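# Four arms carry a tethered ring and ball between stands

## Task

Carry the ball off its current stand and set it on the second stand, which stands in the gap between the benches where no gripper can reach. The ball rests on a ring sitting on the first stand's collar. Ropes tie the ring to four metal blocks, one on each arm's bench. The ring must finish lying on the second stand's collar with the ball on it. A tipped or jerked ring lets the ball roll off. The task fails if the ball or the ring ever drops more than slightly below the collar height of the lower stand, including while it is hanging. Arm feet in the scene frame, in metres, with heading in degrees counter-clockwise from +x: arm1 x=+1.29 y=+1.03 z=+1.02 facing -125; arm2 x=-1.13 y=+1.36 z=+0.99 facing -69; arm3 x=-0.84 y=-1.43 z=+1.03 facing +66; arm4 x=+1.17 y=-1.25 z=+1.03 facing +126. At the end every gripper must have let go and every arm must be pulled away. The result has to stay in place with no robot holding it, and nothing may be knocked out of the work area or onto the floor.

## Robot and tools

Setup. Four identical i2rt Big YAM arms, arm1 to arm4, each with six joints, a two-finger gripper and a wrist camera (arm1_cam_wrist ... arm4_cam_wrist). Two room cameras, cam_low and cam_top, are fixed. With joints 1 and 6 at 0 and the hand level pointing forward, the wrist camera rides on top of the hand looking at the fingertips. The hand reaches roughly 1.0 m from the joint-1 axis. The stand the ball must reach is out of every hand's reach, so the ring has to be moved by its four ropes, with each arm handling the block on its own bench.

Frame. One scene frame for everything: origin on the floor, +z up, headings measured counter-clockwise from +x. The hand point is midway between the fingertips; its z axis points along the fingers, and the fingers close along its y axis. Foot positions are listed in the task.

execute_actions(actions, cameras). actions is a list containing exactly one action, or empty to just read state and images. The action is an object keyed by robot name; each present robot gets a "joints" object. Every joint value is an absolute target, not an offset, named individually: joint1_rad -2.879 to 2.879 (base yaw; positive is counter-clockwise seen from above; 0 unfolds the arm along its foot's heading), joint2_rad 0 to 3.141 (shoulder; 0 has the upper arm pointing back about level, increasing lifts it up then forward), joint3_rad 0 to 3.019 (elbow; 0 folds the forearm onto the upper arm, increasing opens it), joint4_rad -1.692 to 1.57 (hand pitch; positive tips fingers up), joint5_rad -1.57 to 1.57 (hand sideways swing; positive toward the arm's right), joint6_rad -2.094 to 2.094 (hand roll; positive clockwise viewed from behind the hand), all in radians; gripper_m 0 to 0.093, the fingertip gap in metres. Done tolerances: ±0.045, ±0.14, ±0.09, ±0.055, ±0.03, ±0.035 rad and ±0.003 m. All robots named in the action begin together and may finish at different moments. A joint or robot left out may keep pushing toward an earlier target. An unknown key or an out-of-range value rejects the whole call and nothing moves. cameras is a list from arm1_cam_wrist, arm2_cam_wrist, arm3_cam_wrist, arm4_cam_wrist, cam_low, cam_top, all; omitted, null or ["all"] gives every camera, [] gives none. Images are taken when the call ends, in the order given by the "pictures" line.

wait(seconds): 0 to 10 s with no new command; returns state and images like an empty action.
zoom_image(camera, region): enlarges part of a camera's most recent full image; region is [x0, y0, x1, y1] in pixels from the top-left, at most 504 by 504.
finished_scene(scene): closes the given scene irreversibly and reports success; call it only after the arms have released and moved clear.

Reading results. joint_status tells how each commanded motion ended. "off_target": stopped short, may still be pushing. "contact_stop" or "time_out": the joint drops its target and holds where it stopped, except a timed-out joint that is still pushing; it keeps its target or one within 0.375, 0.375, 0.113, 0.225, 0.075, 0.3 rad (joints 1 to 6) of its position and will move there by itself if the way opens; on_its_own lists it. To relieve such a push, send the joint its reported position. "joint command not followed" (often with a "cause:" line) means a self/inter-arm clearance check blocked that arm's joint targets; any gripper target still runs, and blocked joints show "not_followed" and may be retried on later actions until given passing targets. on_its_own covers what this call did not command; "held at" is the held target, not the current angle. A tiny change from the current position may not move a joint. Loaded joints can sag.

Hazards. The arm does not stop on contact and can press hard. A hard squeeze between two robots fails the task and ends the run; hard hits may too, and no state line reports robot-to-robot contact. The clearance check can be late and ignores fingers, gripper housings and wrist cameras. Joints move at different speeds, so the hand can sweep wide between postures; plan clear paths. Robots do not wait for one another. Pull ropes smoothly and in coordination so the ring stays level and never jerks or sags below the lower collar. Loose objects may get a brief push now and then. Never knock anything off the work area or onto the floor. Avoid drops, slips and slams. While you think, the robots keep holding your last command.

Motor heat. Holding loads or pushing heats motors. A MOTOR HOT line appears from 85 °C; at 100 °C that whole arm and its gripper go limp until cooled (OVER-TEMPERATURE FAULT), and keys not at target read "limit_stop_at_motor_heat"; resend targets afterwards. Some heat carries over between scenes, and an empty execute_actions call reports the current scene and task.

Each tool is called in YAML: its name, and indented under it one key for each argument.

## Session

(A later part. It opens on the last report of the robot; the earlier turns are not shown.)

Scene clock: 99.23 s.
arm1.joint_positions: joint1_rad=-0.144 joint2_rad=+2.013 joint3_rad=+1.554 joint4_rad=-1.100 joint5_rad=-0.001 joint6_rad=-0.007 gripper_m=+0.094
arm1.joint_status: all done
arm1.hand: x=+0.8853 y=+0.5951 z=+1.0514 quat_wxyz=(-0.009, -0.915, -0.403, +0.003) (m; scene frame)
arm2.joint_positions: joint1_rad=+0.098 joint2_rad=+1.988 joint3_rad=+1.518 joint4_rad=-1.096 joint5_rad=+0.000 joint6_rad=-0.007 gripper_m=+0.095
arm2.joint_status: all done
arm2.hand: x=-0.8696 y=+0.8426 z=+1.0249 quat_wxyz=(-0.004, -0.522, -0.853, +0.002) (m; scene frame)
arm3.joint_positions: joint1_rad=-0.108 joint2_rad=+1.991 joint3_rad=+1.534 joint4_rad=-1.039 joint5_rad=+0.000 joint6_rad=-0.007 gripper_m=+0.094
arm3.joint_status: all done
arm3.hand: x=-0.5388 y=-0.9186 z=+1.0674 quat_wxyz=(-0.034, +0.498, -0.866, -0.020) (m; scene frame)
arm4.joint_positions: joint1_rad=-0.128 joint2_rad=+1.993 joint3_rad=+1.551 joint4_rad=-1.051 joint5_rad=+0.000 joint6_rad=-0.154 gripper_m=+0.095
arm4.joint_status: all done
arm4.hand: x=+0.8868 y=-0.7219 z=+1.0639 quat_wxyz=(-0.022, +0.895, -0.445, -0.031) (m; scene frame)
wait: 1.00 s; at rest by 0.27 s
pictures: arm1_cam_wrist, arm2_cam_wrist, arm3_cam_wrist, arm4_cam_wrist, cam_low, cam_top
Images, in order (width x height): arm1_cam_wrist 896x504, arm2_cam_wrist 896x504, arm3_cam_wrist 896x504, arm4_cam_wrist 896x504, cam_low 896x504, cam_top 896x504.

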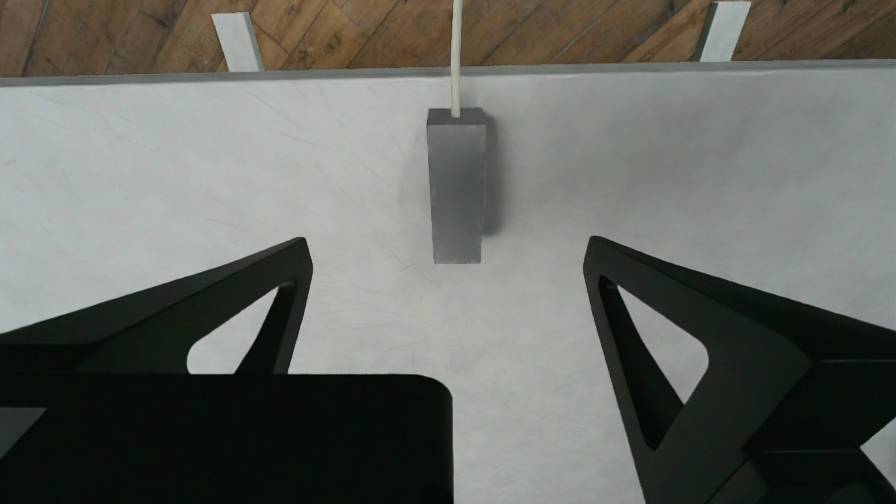

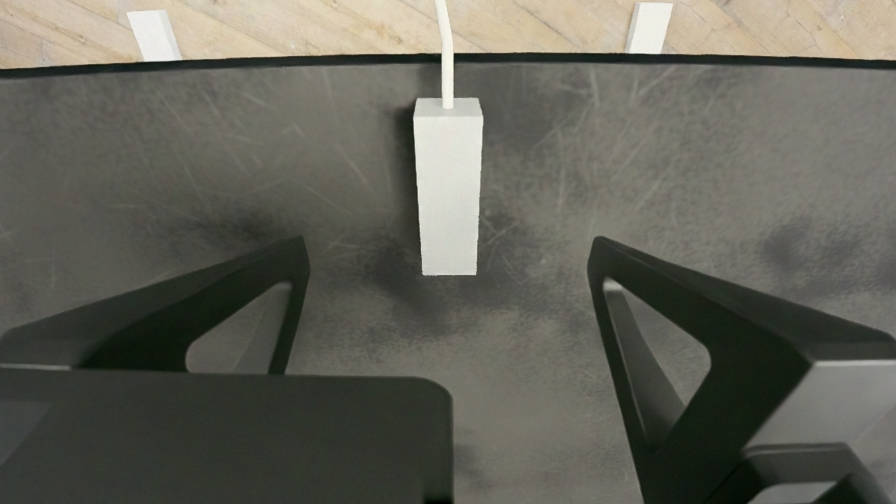

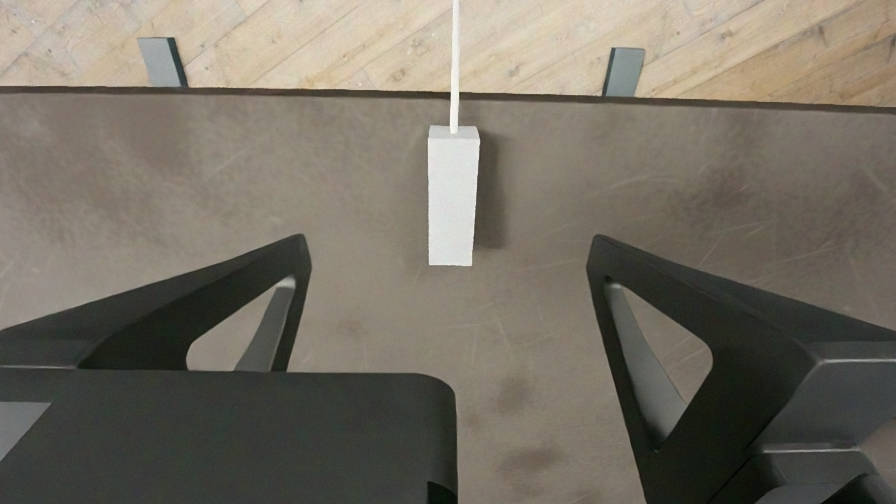

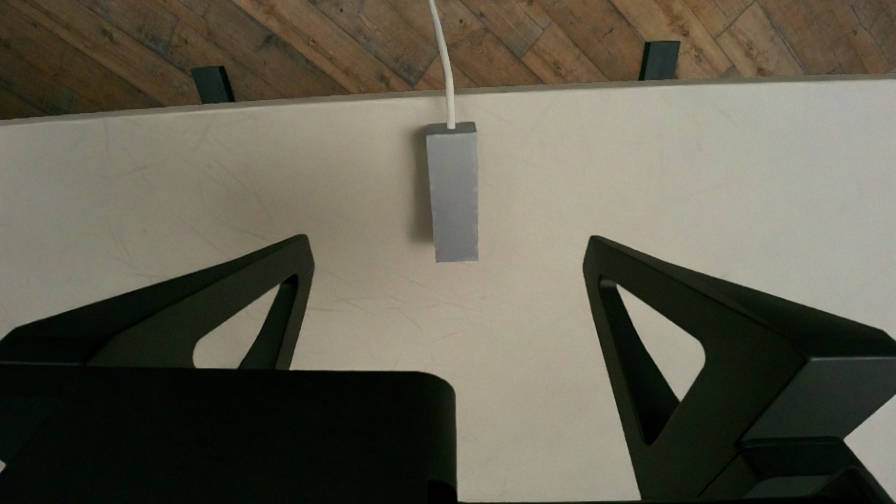

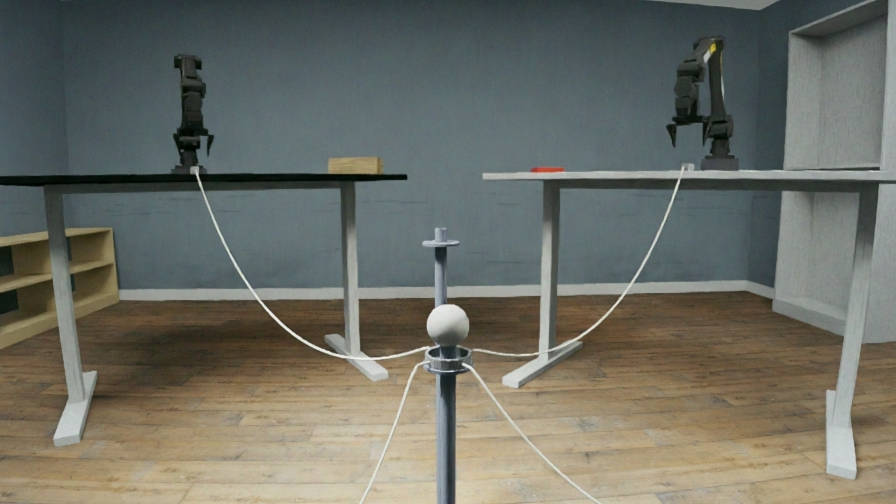

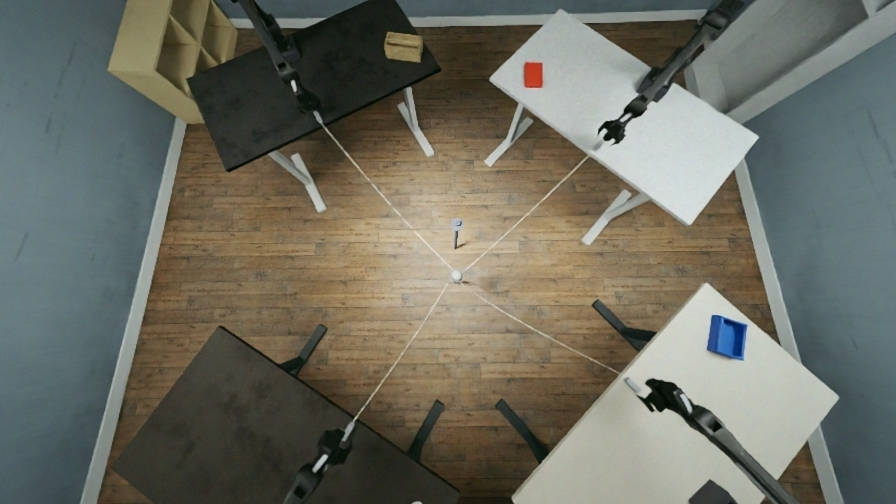

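execute_actions:
  actions:
    - {"arm1":{"joints":{"joint2_rad":2.125,"joint4_rad":-1.03}},"arm2":{"joints":{"joint2_rad":2.07,"joint4_rad":-1.05}},"arm3":{"joints":{"joint2_rad":2.135,"joint4_rad":-1.0}},"arm4":{"joints":{"joint2_rad":2.125,"joint4_rad":-1.01}}}
  cameras: ["arm1_cam_wrist","arm2_cam_wrist","arm3_cam_wrist","arm4_cam_wrist","cam_low"]

Scene clock: 108.23 s.
arm1.joint_positions: joint1_rad=-0.144 joint2_rad=+2.125 joint3_rad=+1.556 joint4_rad=-1.048 joint5_rad=-0.001 joint6_rad=-0.007 gripper_m=+0.094
arm1.joint_status: all done
arm1.hand: x=+0.8867 y=+0.5954 z=+0.9883 quat_wxyz=(+0.002, -0.915, -0.403, -0.023) (m; scene frame)
arm2.joint_positions: joint1_rad=+0.098 joint2_rad=+2.063 joint3_rad=+1.518 joint4_rad=-1.064 joint5_rad=+0.000 joint6_rad=-0.007 gripper_m=+0.095
arm2.joint_status: all done
arm2.hand: x=-0.8701 y=+0.8436 z=+0.9827 quat_wxyz=(+0.014, -0.522, -0.853, -0.010) (m; scene frame)
arm3.joint_positions: joint1_rad=-0.108 joint2_rad=+2.126 joint3_rad=+1.536 joint4_rad=-1.006 joint5_rad=+0.000 joint6_rad=-0.007 gripper_m=+0.094
arm3.joint_status: all done
arm3.hand: x=-0.5434 y=-0.9260 z=+0.9907 quat_wxyz=(+0.009, +0.498, -0.867, +0.004) (m; scene frame)
arm4.joint_positions: joint1_rad=-0.128 joint2_rad=+2.128 joint3_rad=+1.553 joint4_rad=-1.018 joint5_rad=+0.000 joint6_rad=-0.154 gripper_m=+0.095
arm4.joint_status: all done
arm4.hand: x=+0.8909 y=-0.7294 z=+0.9870 quat_wxyz=(+0.006, +0.895, -0.445, +0.010) (m; scene frame)
pictures: arm1_cam_wrist, arm2_cam_wrist, arm3_cam_wrist, arm4_cam_wrist, cam_low
Images, in order (width x height): arm1_cam_wrist 896x504, arm2_cam_wrist 896x504, arm3_cam_wrist 896x504, arm4_cam_wrist 896x504, cam_low 896x504.

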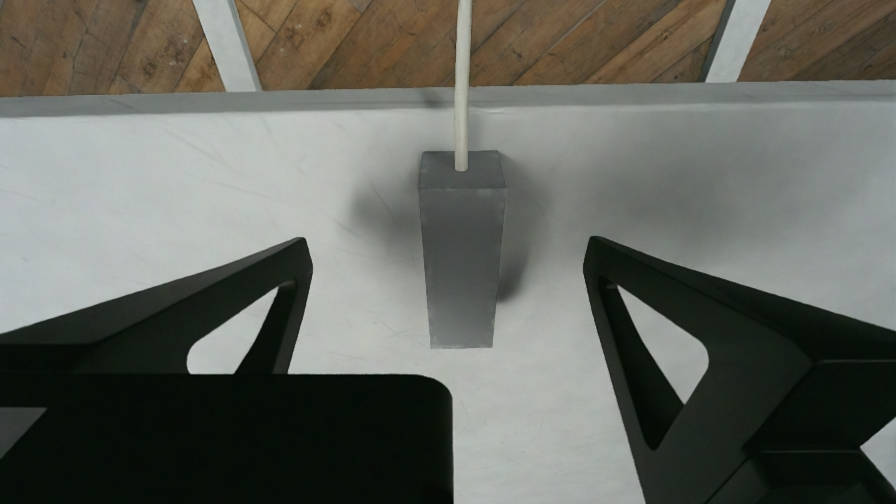

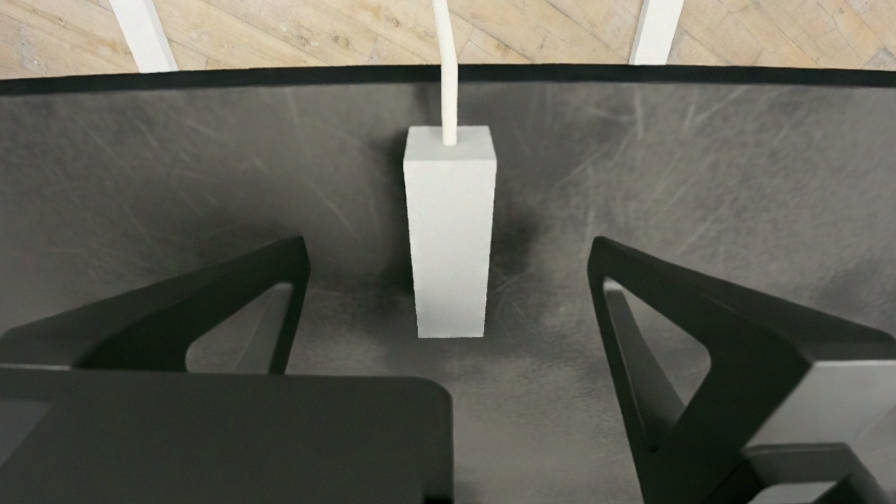

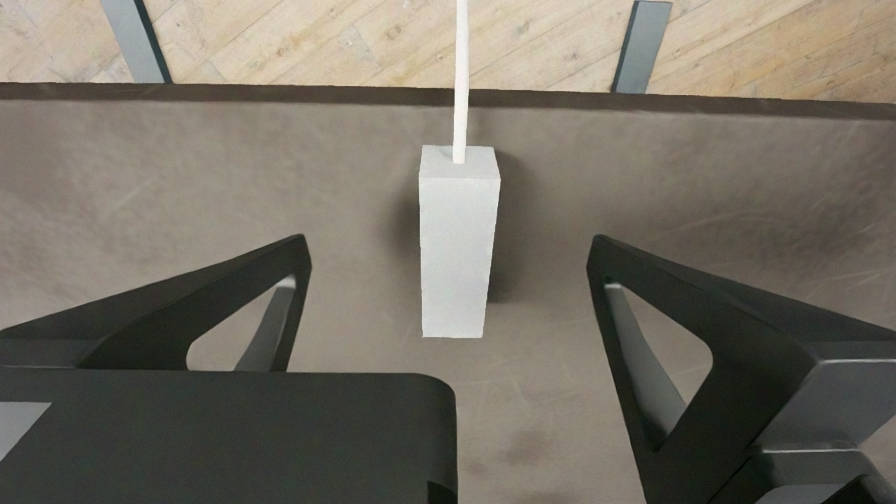

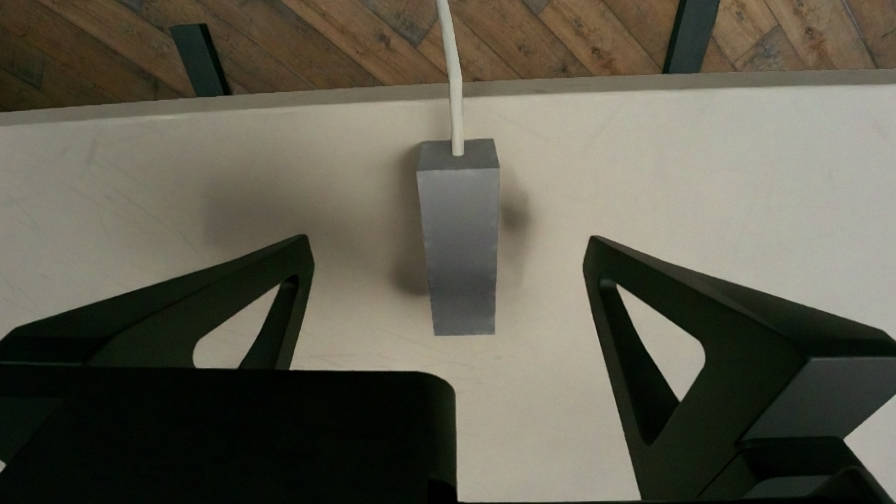

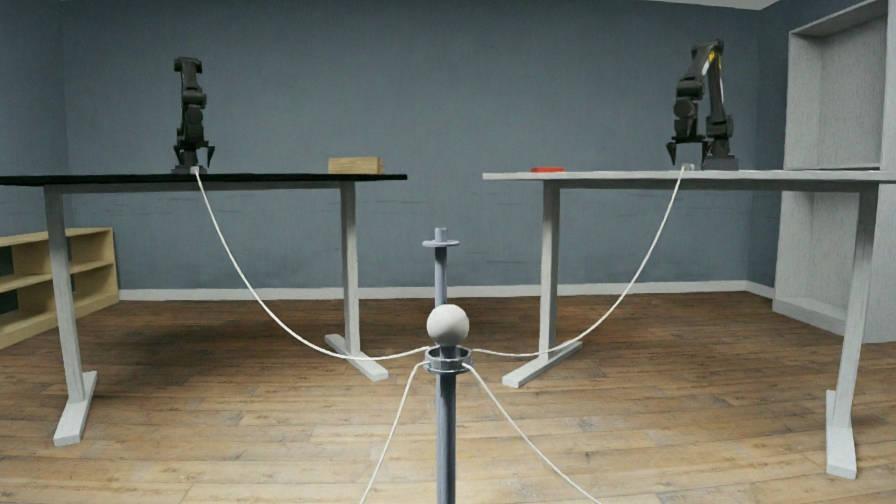

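execute_actions:
  actions:
    - {"arm1":{"joints":{"joint2_rad":2.173,"joint4_rad":-1.09,"gripper_m":0.05}},"arm2":{"joints":{"joint2_rad":2.11,"gripper_m":0.05}},"arm3":{"joints":{"joint2_rad":2.193,"joint4_rad":-1.045,"gripper_m":0.05}},"arm4":{"joints":{"joint2_rad":2.188,"joint4_rad":-1.05,"gripper_m":0.05}}}
  cameras: ["arm1_cam_wrist","arm2_cam_wrist","arm3_cam_wrist","arm4_cam_wrist","cam_low"]

zoom_image:
  camera: "cam_low"
  region: [640, 120, 760, 190]

Scene clock: 117.33 s.
arm1.joint_positions: joint1_rad=-0.144 joint2_rad=+2.153 joint3_rad=+1.556 joint4_rad=-1.072 joint5_rad=-0.001 joint6_rad=-0.007 gripper_m=+0.050
arm1.joint_status: all done
arm1.hand: x=+0.8943 y=+0.6033 z=+0.9727 quat_wxyz=(+0.013, -0.914, -0.402, -0.047) (m; scene frame)
arm2.joint_positions: joint1_rad=+0.098 joint2_rad=+2.090 joint3_rad=+1.518 joint4_rad=-1.064 joint5_rad=+0.000 joint6_rad=-0.007 gripper_m=+0.050
arm2.joint_status: all done
arm2.hand: x=-0.8719 y=+0.8471 z=+0.9677 quat_wxyz=(+0.026, -0.522, -0.852, -0.017) (m; scene frame)
arm3.joint_positions: joint1_rad=-0.108 joint2_rad=+2.160 joint3_rad=+1.536 joint4_rad=-1.038 joint5_rad=+0.000 joint6_rad=-0.007 gripper_m=+0.050
arm3.joint_status: all done
arm3.hand: x=-0.5505 y=-0.9380 z=+0.9721 quat_wxyz=(+0.038, +0.498, -0.866, +0.020) (m; scene frame)
arm4.joint_positions: joint1_rad=-0.128 joint2_rad=+2.169 joint3_rad=+1.553 joint4_rad=-1.042 joint5_rad=+0.000 joint6_rad=-0.155 gripper_m=+0.050
arm4.joint_status: all done
arm4.hand: x=+0.8973 y=-0.7413 z=+0.9640 quat_wxyz=(+0.026, +0.895, -0.444, +0.037) (m; scene frame)
pictures: arm1_cam_wrist, arm2_cam_wrist, arm3_cam_wrist, arm4_cam_wrist, cam_low
Images, in order (width x height): arm1_cam_wrist 896x504, arm2_cam_wrist 896x504, arm3_cam_wrist 896x504, arm4_cam_wrist 896x504, cam_low 896x504.

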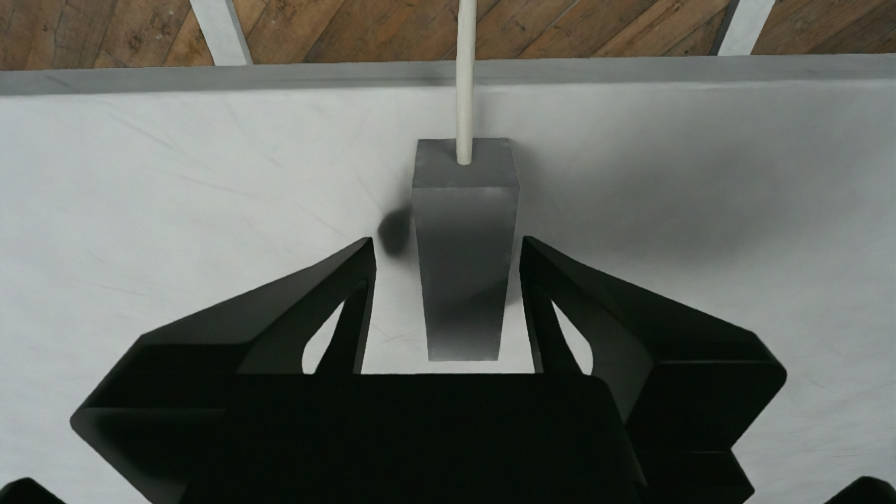

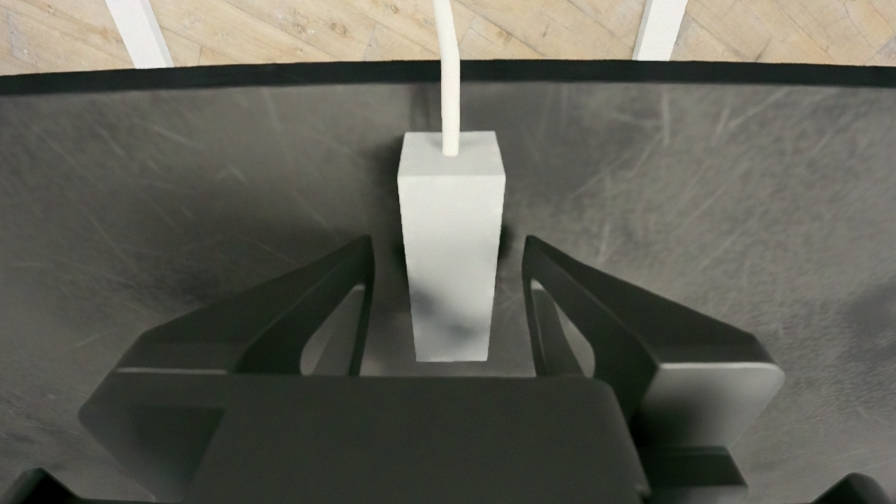

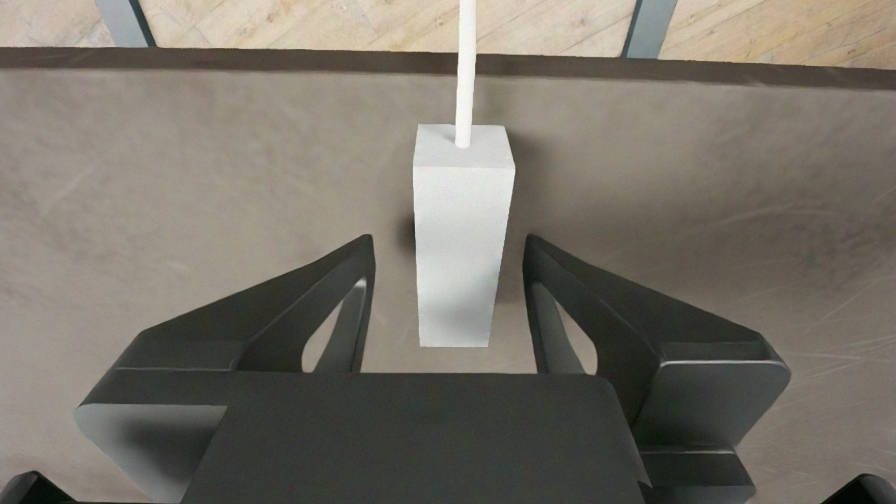

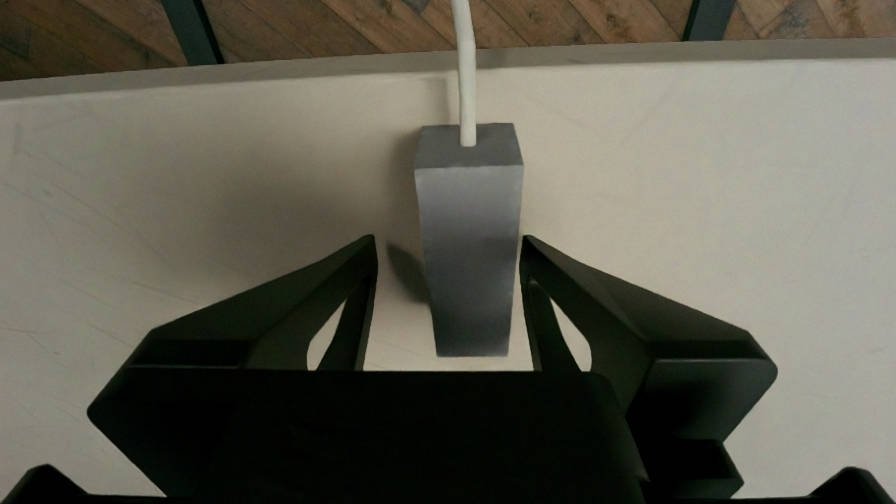

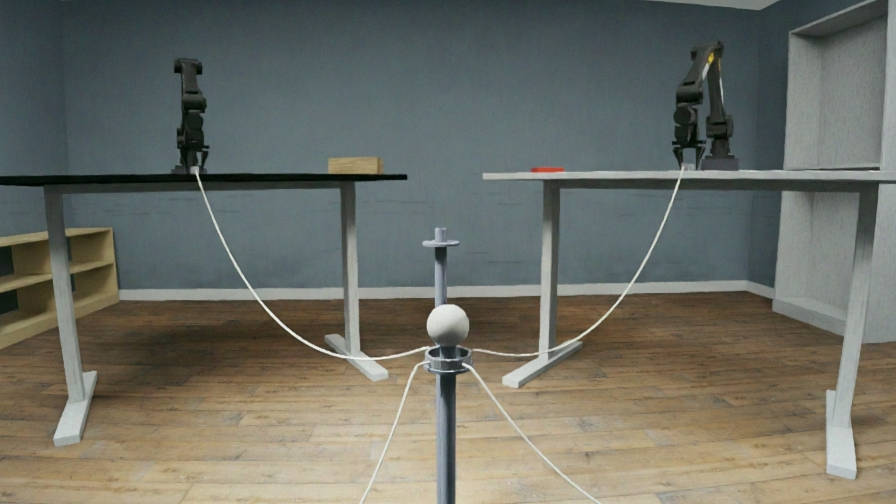

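Region (640, 120, 760, 190) of cam_low's 896x504 image, scaled by 4.200, with more detail than that image has; it fills the top 294 rows of this view, and the rest is white.

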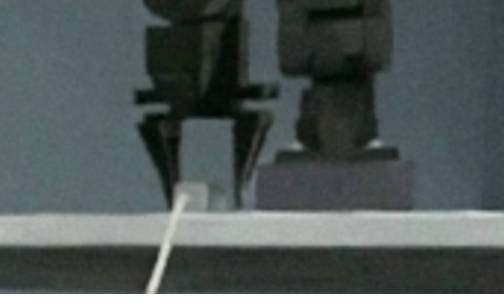

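execute_actions:
  actions:
    - {"arm3":{"joints":{"joint2_rad":2.207}}}
  cameras: ["cam_low","cam_top"]

zoom_image:
  camera: "cam_top"
  region: [410, 205, 510, 305]

zoom_image:
  camera: "cam_low"
  region: [360, 215, 540, 395]

Scene clock: 167.73 s.
arm1.joint_positions: joint1_rad=-0.144 joint2_rad=+2.153 joint3_rad=+1.556 joint4_rad=-1.072 joint5_rad=-0.001 joint6_rad=-0.007 gripper_m=+0.050
arm1.joint_status: not commanded
arm1.hand: x=+0.8943 y=+0.6033 z=+0.9727 quat_wxyz=(+0.013, -0.914, -0.402, -0.047) (m; scene frame)
arm2.joint_positions: joint1_rad=+0.098 joint2_rad=+2.090 joint3_rad=+1.518 joint4_rad=-1.064 joint5_rad=+0.000 joint6_rad=-0.007 gripper_m=+0.050
arm2.joint_status: not commanded
arm2.hand: x=-0.8719 y=+0.8471 z=+0.9677 quat_wxyz=(+0.026, -0.522, -0.852, -0.017) (m; scene frame)
arm3.joint_positions: joint1_rad=-0.108 joint2_rad=+2.167 joint3_rad=+1.536 joint4_rad=-1.038 joint5_rad=+0.000 joint6_rad=-0.007 gripper_m=+0.050
arm3.joint_status: all done
arm3.hand: x=-0.5511 y=-0.9390 z=+0.9687 quat_wxyz=(+0.041, +0.498, -0.866, +0.022) (m; scene frame)
arm4.joint_positions: joint1_rad=-0.128 joint2_rad=+2.169 joint3_rad=+1.553 joint4_rad=-1.042 joint5_rad=+0.000 joint6_rad=-0.155 gripper_m=+0.050
arm4.joint_status: not commanded
arm4.hand: x=+0.8973 y=-0.7413 z=+0.9640 quat_wxyz=(+0.026, +0.895, -0.444, +0.037) (m; scene frame)
pictures: cam_low, cam_top
Images, in order (width x height): cam_low 896x504, cam_top 896x504.

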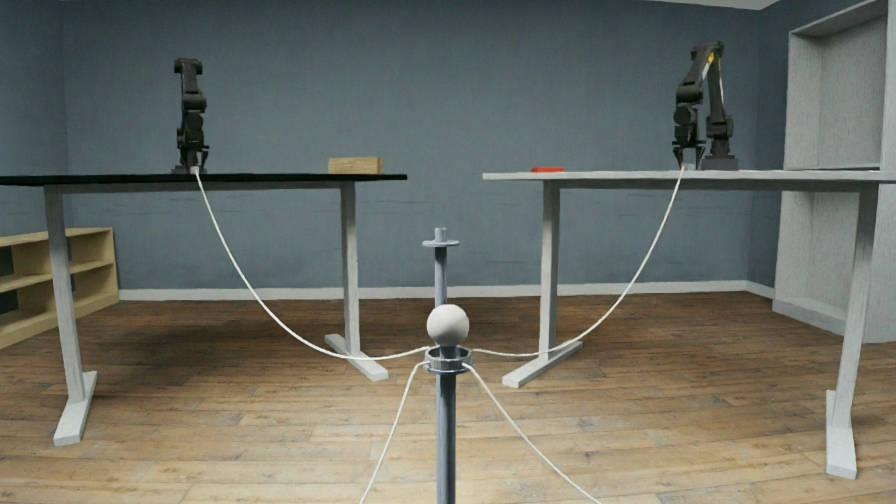

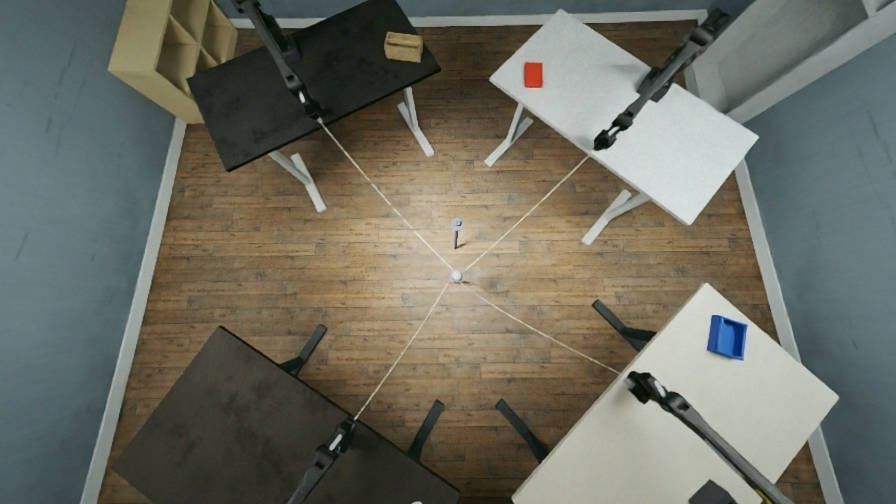

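Region (410, 205, 510, 305) of cam_top's 896x504 image, scaled by 5.040, with more detail than that image has.

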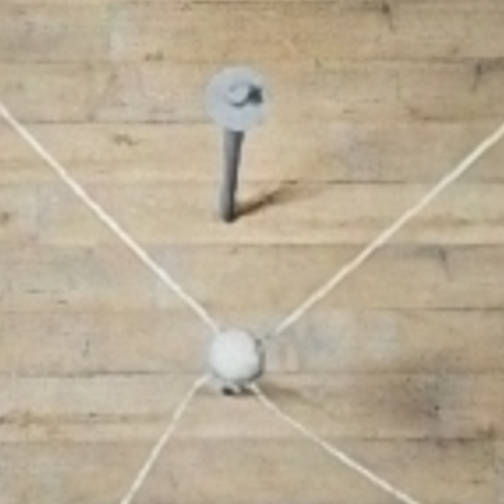

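Region (360, 215, 540, 395) of cam_low's 896x504 image, scaled by 2.800, with more detail than that image has.

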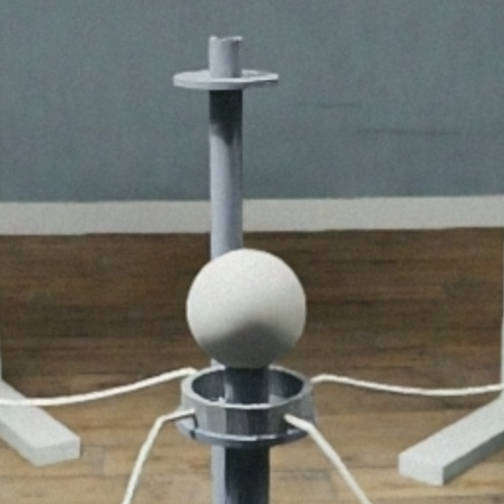

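execute_actions:
  actions:
    - {"arm1":{"joints":{"gripper_m":0.015}},"arm2":{"joints":{"gripper_m":0.015}},"arm3":{"joints":{"gripper_m":0.015}},"arm4":{"joints":{"gripper_m":0.015}}}
  cameras: []

execute_actions:
  actions:
    - {"arm1":{"joints":{"joint2_rad":2.0}},"arm2":{"joints":{"joint2_rad":1.94}},"arm3":{"joints":{"joint2_rad":1.9,"joint1_rad":-0.108}},"arm4":{"joints":{"joint2_rad":1.9}}}
  cameras: ["arm1_cam_wrist","arm2_cam_wrist","arm3_cam_wrist","arm4_cam_wrist"]

Scene clock: 195.80 s.
arm1.joint_positions: joint1_rad=-0.145 joint2_rad=+2.153 joint3_rad=+1.556 joint4_rad=-1.072 joint5_rad=+0.000 joint6_rad=-0.006 gripper_m=+0.025
arm1.joint_status: gripper_m off_target (ended at +0.025, target +0.015)
arm1.hand: x=+0.8941 y=+0.6035 z=+0.9727 quat_wxyz=(+0.013, -0.914, -0.402, -0.047) (m; scene frame)
arm2.joint_positions: joint1_rad=+0.098 joint2_rad=+2.090 joint3_rad=+1.518 joint4_rad=-1.063 joint5_rad=+0.000 joint6_rad=-0.006 gripper_m=+0.025
arm2.joint_status: gripper_m off_target (ended at +0.025, target +0.015)
arm2.hand: x=-0.8718 y=+0.8470 z=+0.9677 quat_wxyz=(+0.026, -0.522, -0.852, -0.017) (m; scene frame)
arm3.joint_positions: joint1_rad=-0.108 joint2_rad=+2.167 joint3_rad=+1.536 joint4_rad=-1.038 joint5_rad=+0.000 joint6_rad=-0.007 gripper_m=+0.024
arm3.joint_status: gripper_m off_target (ended at +0.024, target +0.015)
arm3.hand: x=-0.5511 y=-0.9390 z=+0.9687 quat_wxyz=(+0.041, +0.497, -0.866, +0.022) (m; scene frame)
arm4.joint_positions: joint1_rad=-0.128 joint2_rad=+2.169 joint3_rad=+1.553 joint4_rad=-1.043 joint5_rad=+0.001 joint6_rad=-0.155 gripper_m=+0.025
arm4.joint_status: gripper_m off_target (ended at +0.025, target +0.015)
arm4.hand: x=+0.8976 y=-0.7413 z=+0.9640 quat_wxyz=(+0.025, +0.895, -0.444, +0.037) (m; scene frame)
pictures: none
No camera images: the call's "cameras" was empty. Leave "cameras" out to get every camera's image.

Scene clock: 197.13 s.
arm1.joint_positions: joint1_rad=-0.145 joint2_rad=+1.986 joint3_rad=+1.556 joint4_rad=-1.073 joint5_rad=+0.000 joint6_rad=-0.006 gripper_m=+0.025
arm1.joint_status: all done
arm1.hand: x=+0.8782 y=+0.5883 z=+1.0680 quat_wxyz=(-0.020, -0.915, -0.402, +0.029) (m; scene frame)
arm2.joint_positions: joint1_rad=+0.098 joint2_rad=+1.929 joint3_rad=+1.518 joint4_rad=-1.063 joint5_rad=+0.000 joint6_rad=-0.006 gripper_m=+0.025
arm2.joint_status: all done
arm2.hand: x=-0.8639 y=+0.8311 z=+1.0583 quat_wxyz=(-0.043, -0.522, -0.852, +0.026) (m; scene frame)
arm3.joint_positions: joint1_rad=-0.108 joint2_rad=+1.878 joint3_rad=+1.543 joint4_rad=-1.041 joint5_rad=+0.000 joint6_rad=-0.007 gripper_m=+0.024
arm3.joint_status: all done
arm3.hand: x=-0.5340 y=-0.9106 z=+1.1369 quat_wxyz=(-0.086, +0.495, -0.863, -0.050) (m; scene frame)
arm4.joint_positions: joint1_rad=-0.128 joint2_rad=+1.887 joint3_rad=+1.558 joint4_rad=-1.047 joint5_rad=+0.001 joint6_rad=-0.155 gripper_m=+0.025
arm4.joint_status: all done
arm4.hand: x=+0.8823 y=-0.7130 z=+1.1294 quat_wxyz=(-0.056, +0.891, -0.443, -0.079) (m; scene frame)
pictures: arm1_cam_wrist, arm2_cam_wrist, arm3_cam_wrist, arm4_cam_wrist
Images, in order (width x height): arm1_cam_wrist 896x504, arm2_cam_wrist 896x504, arm3_cam_wrist 896x504, arm4_cam_wrist 896x504.

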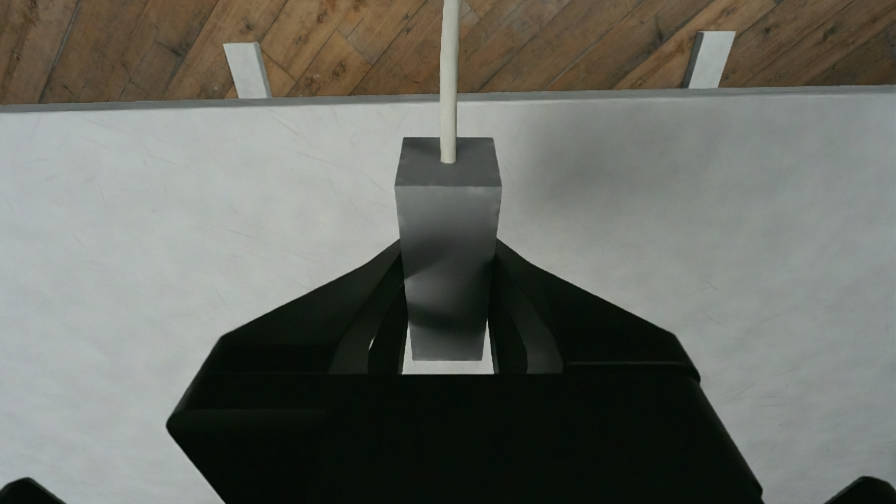

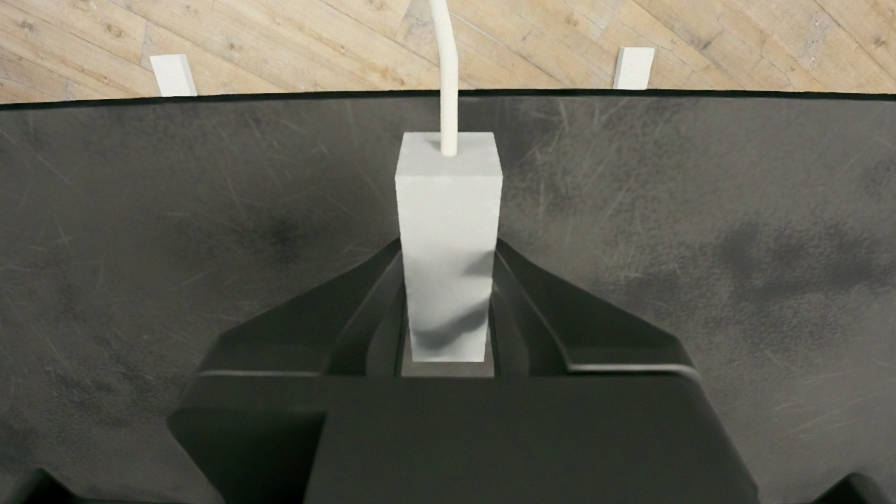

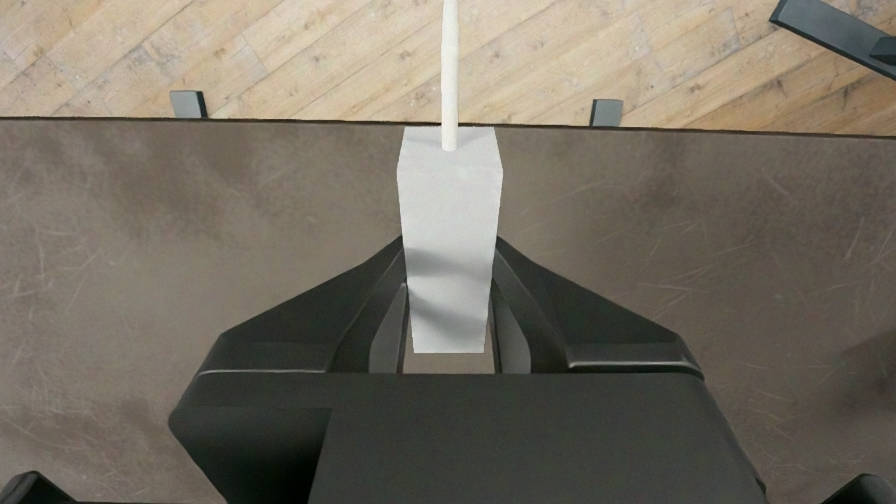

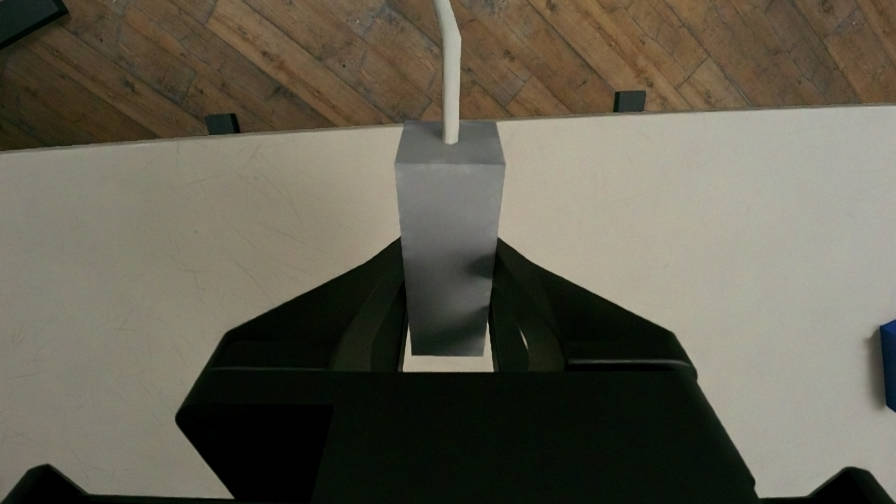

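execute_actions:
  actions:
    - {"arm1":{"joints":{"joint1_rad":-0.2,"joint2_rad":1.87,"joint3_rad":1.45,"joint4_rad":-0.8}},"arm2":{"joints":{"joint1_rad":0.04,"joint2_rad":1.9,"joint3_rad":1.675,"joint4_rad":-0.92}},"arm3":{"joints":{"joint1_rad":0.08,"joint2_rad":1.63,"joint3_rad":1.17,"joint4_rad":-0.75}},"arm4":{"joints":{"joint1_rad":0.1,"joint2_rad":1.58,"joint3_rad":1.17,"joint4_rad":-0.8,"joint6_rad":0.015}}}
  cameras: []

execute_actions:
  actions:
    - {"arm1":{"joints":{"joint1_rad":-0.252,"joint2_rad":1.77,"joint3_rad":1.33,"joint4_rad":-0.63}},"arm2":{"joints":{"joint1_rad":-0.01,"joint2_rad":1.82}},"arm3":{"joints":{"joint1_rad":0.25,"joint2_rad":1.40,"joint3_rad":0.79,"joint4_rad":-0.475}},"arm4":{"joints":{"joint1_rad":0.325,"joint2_rad":1.285,"joint3_rad":0.77,"joint4_rad":-0.57}}}

Scene clock: 214.10 s.
arm1.joint_positions: joint1_rad=-0.207 joint2_rad=+1.878 joint3_rad=+1.439 joint4_rad=-0.825 joint5_rad=+0.000 joint6_rad=-0.006 gripper_m=+0.025
arm1.joint_status: all done
arm1.hand: x=+0.8366 y=+0.6005 z=+1.0964 quat_wxyz=(-0.063, -0.917, -0.368, +0.140) (m; scene frame)
arm2.joint_positions: joint1_rad=+0.038 joint2_rad=+1.912 joint3_rad=+1.627 joint4_rad=-0.934 joint5_rad=+0.000 joint6_rad=-0.006 gripper_m=+0.025
arm2.joint_status: all done
arm2.hand: x=-0.8683 y=+0.7501 z=+1.1208 quat_wxyz=(-0.148, -0.539, -0.823, +0.097) (m; scene frame)
arm3.joint_positions: joint1_rad=+0.077 joint2_rad=+1.622 joint3_rad=+1.167 joint4_rad=-0.764 joint5_rad=-0.001 joint6_rad=-0.006 gripper_m=+0.024
arm3.joint_status: all done
arm3.hand: x=-0.6606 y=-0.9304 z=+1.1390 quat_wxyz=(-0.145, +0.567, -0.805, -0.102) (m; scene frame)
arm4.joint_positions: joint1_rad=+0.095 joint2_rad=+1.583 joint3_rad=+1.168 joint4_rad=-0.817 joint5_rad=+0.000 joint6_rad=-0.001 gripper_m=+0.025
arm4.joint_status: all done
arm4.hand: x=+0.8271 y=-0.8567 z=+1.1472 quat_wxyz=(-0.069, +0.898, -0.408, -0.153) (m; scene frame)
pictures: none
No camera images: the call's "cameras" was empty. Leave "cameras" out to get every camera's image.

Scene clock: 215.30 s.
arm1.joint_positions: joint1_rad=-0.257 joint2_rad=+1.780 joint3_rad=+1.322 joint4_rad=-0.657 joint5_rad=+0.000 joint6_rad=-0.006 gripper_m=+0.025
arm1.joint_status: all done
arm1.hand: x=+0.8178 y=+0.6263 z=+1.1193 quat_wxyz=(-0.084, -0.913, -0.340, +0.210) (m; scene frame)
arm2.joint_positions: joint1_rad=-0.009 joint2_rad=+1.827 joint3_rad=+1.627 joint4_rad=-0.934 joint5_rad=+0.000 joint6_rad=-0.006 gripper_m=+0.025
arm2.joint_status: all done
arm2.hand: x=-0.8981 y=+0.7405 z=+1.1758 quat_wxyz=(-0.180, -0.554, -0.803, +0.125) (m; scene frame)
arm3.joint_positions: joint1_rad=+0.253 joint2_rad=+1.394 joint3_rad=+0.782 joint4_rad=-0.490 joint5_rad=-0.001 joint6_rad=-0.006 gripper_m=+0.024
arm3.joint_status: all done
arm3.hand: x=-0.7675 y=-0.9953 z=+1.1084 quat_wxyz=(-0.180, +0.627, -0.742, -0.151) (m; scene frame)
arm4.joint_positions: joint1_rad=+0.330 joint2_rad=+1.287 joint3_rad=+0.764 joint4_rad=-0.589 joint5_rad=-0.002 joint6_rad=+0.001 gripper_m=+0.025
arm4.joint_status: all done
arm4.hand: x=+0.8298 y=-1.0088 z=+1.1266 quat_wxyz=(-0.068, +0.928, -0.297, -0.216) (m; scene frame)
pictures: arm1_cam_wrist, arm2_cam_wrist, arm3_cam_wrist, arm4_cam_wrist, cam_low, cam_top
Images, in order (width x height): arm1_cam_wrist 896x504, arm2_cam_wrist 896x504, arm3_cam_wrist 896x504, arm4_cam_wrist 896x504, cam_low 896x504, cam_top 896x504.

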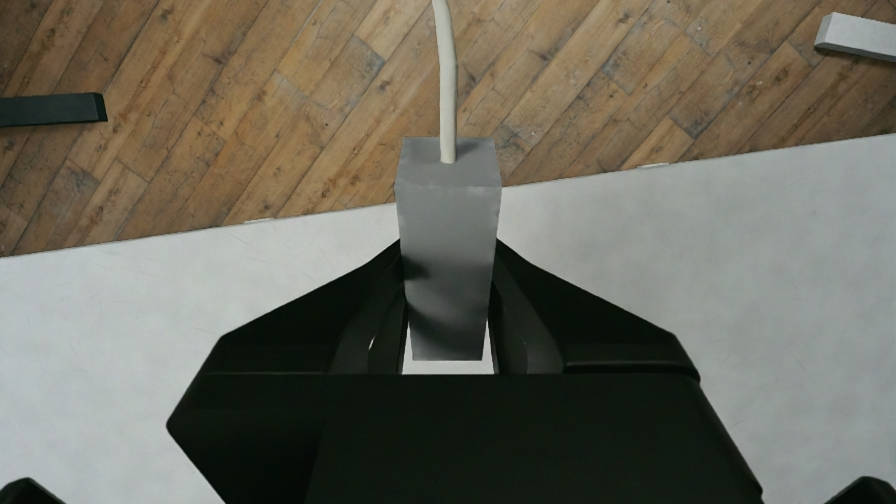

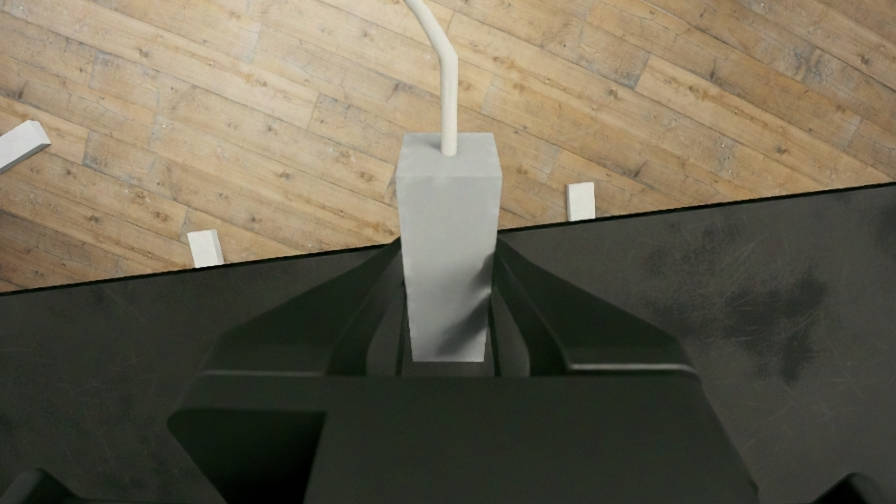

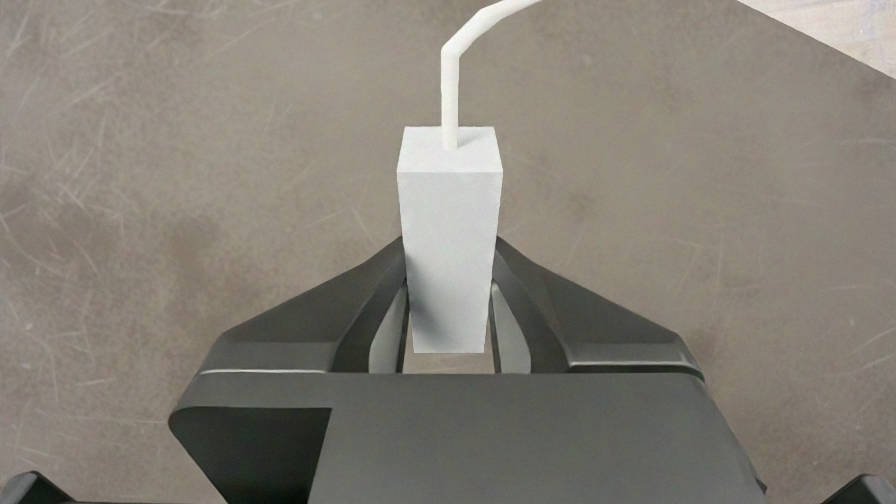

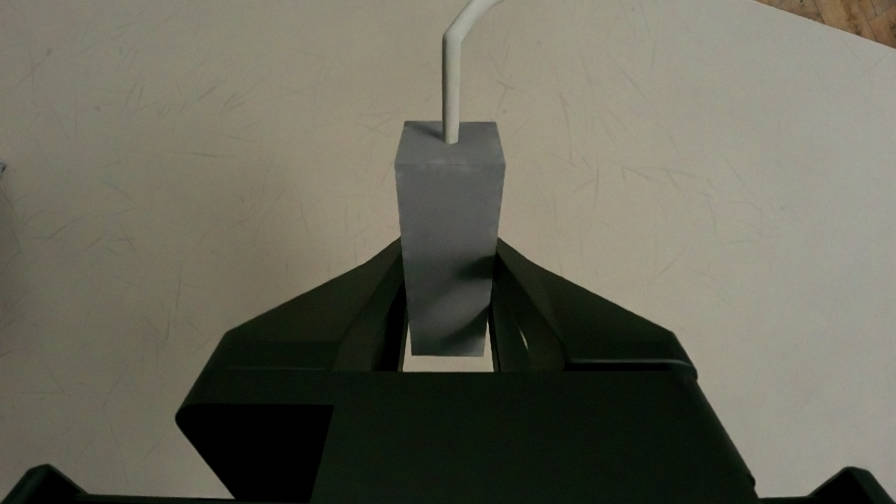

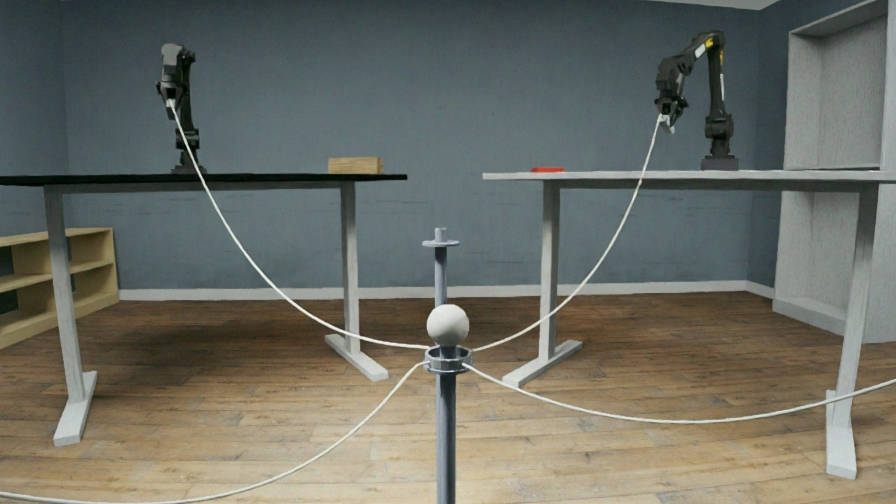

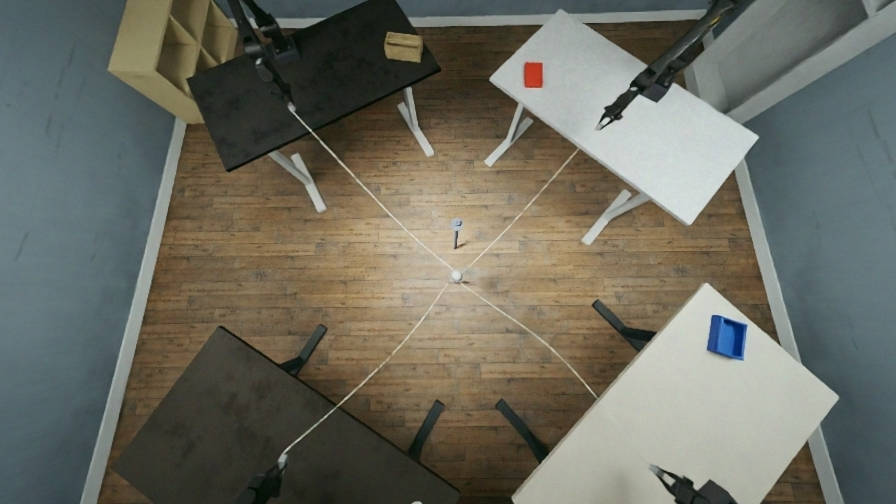

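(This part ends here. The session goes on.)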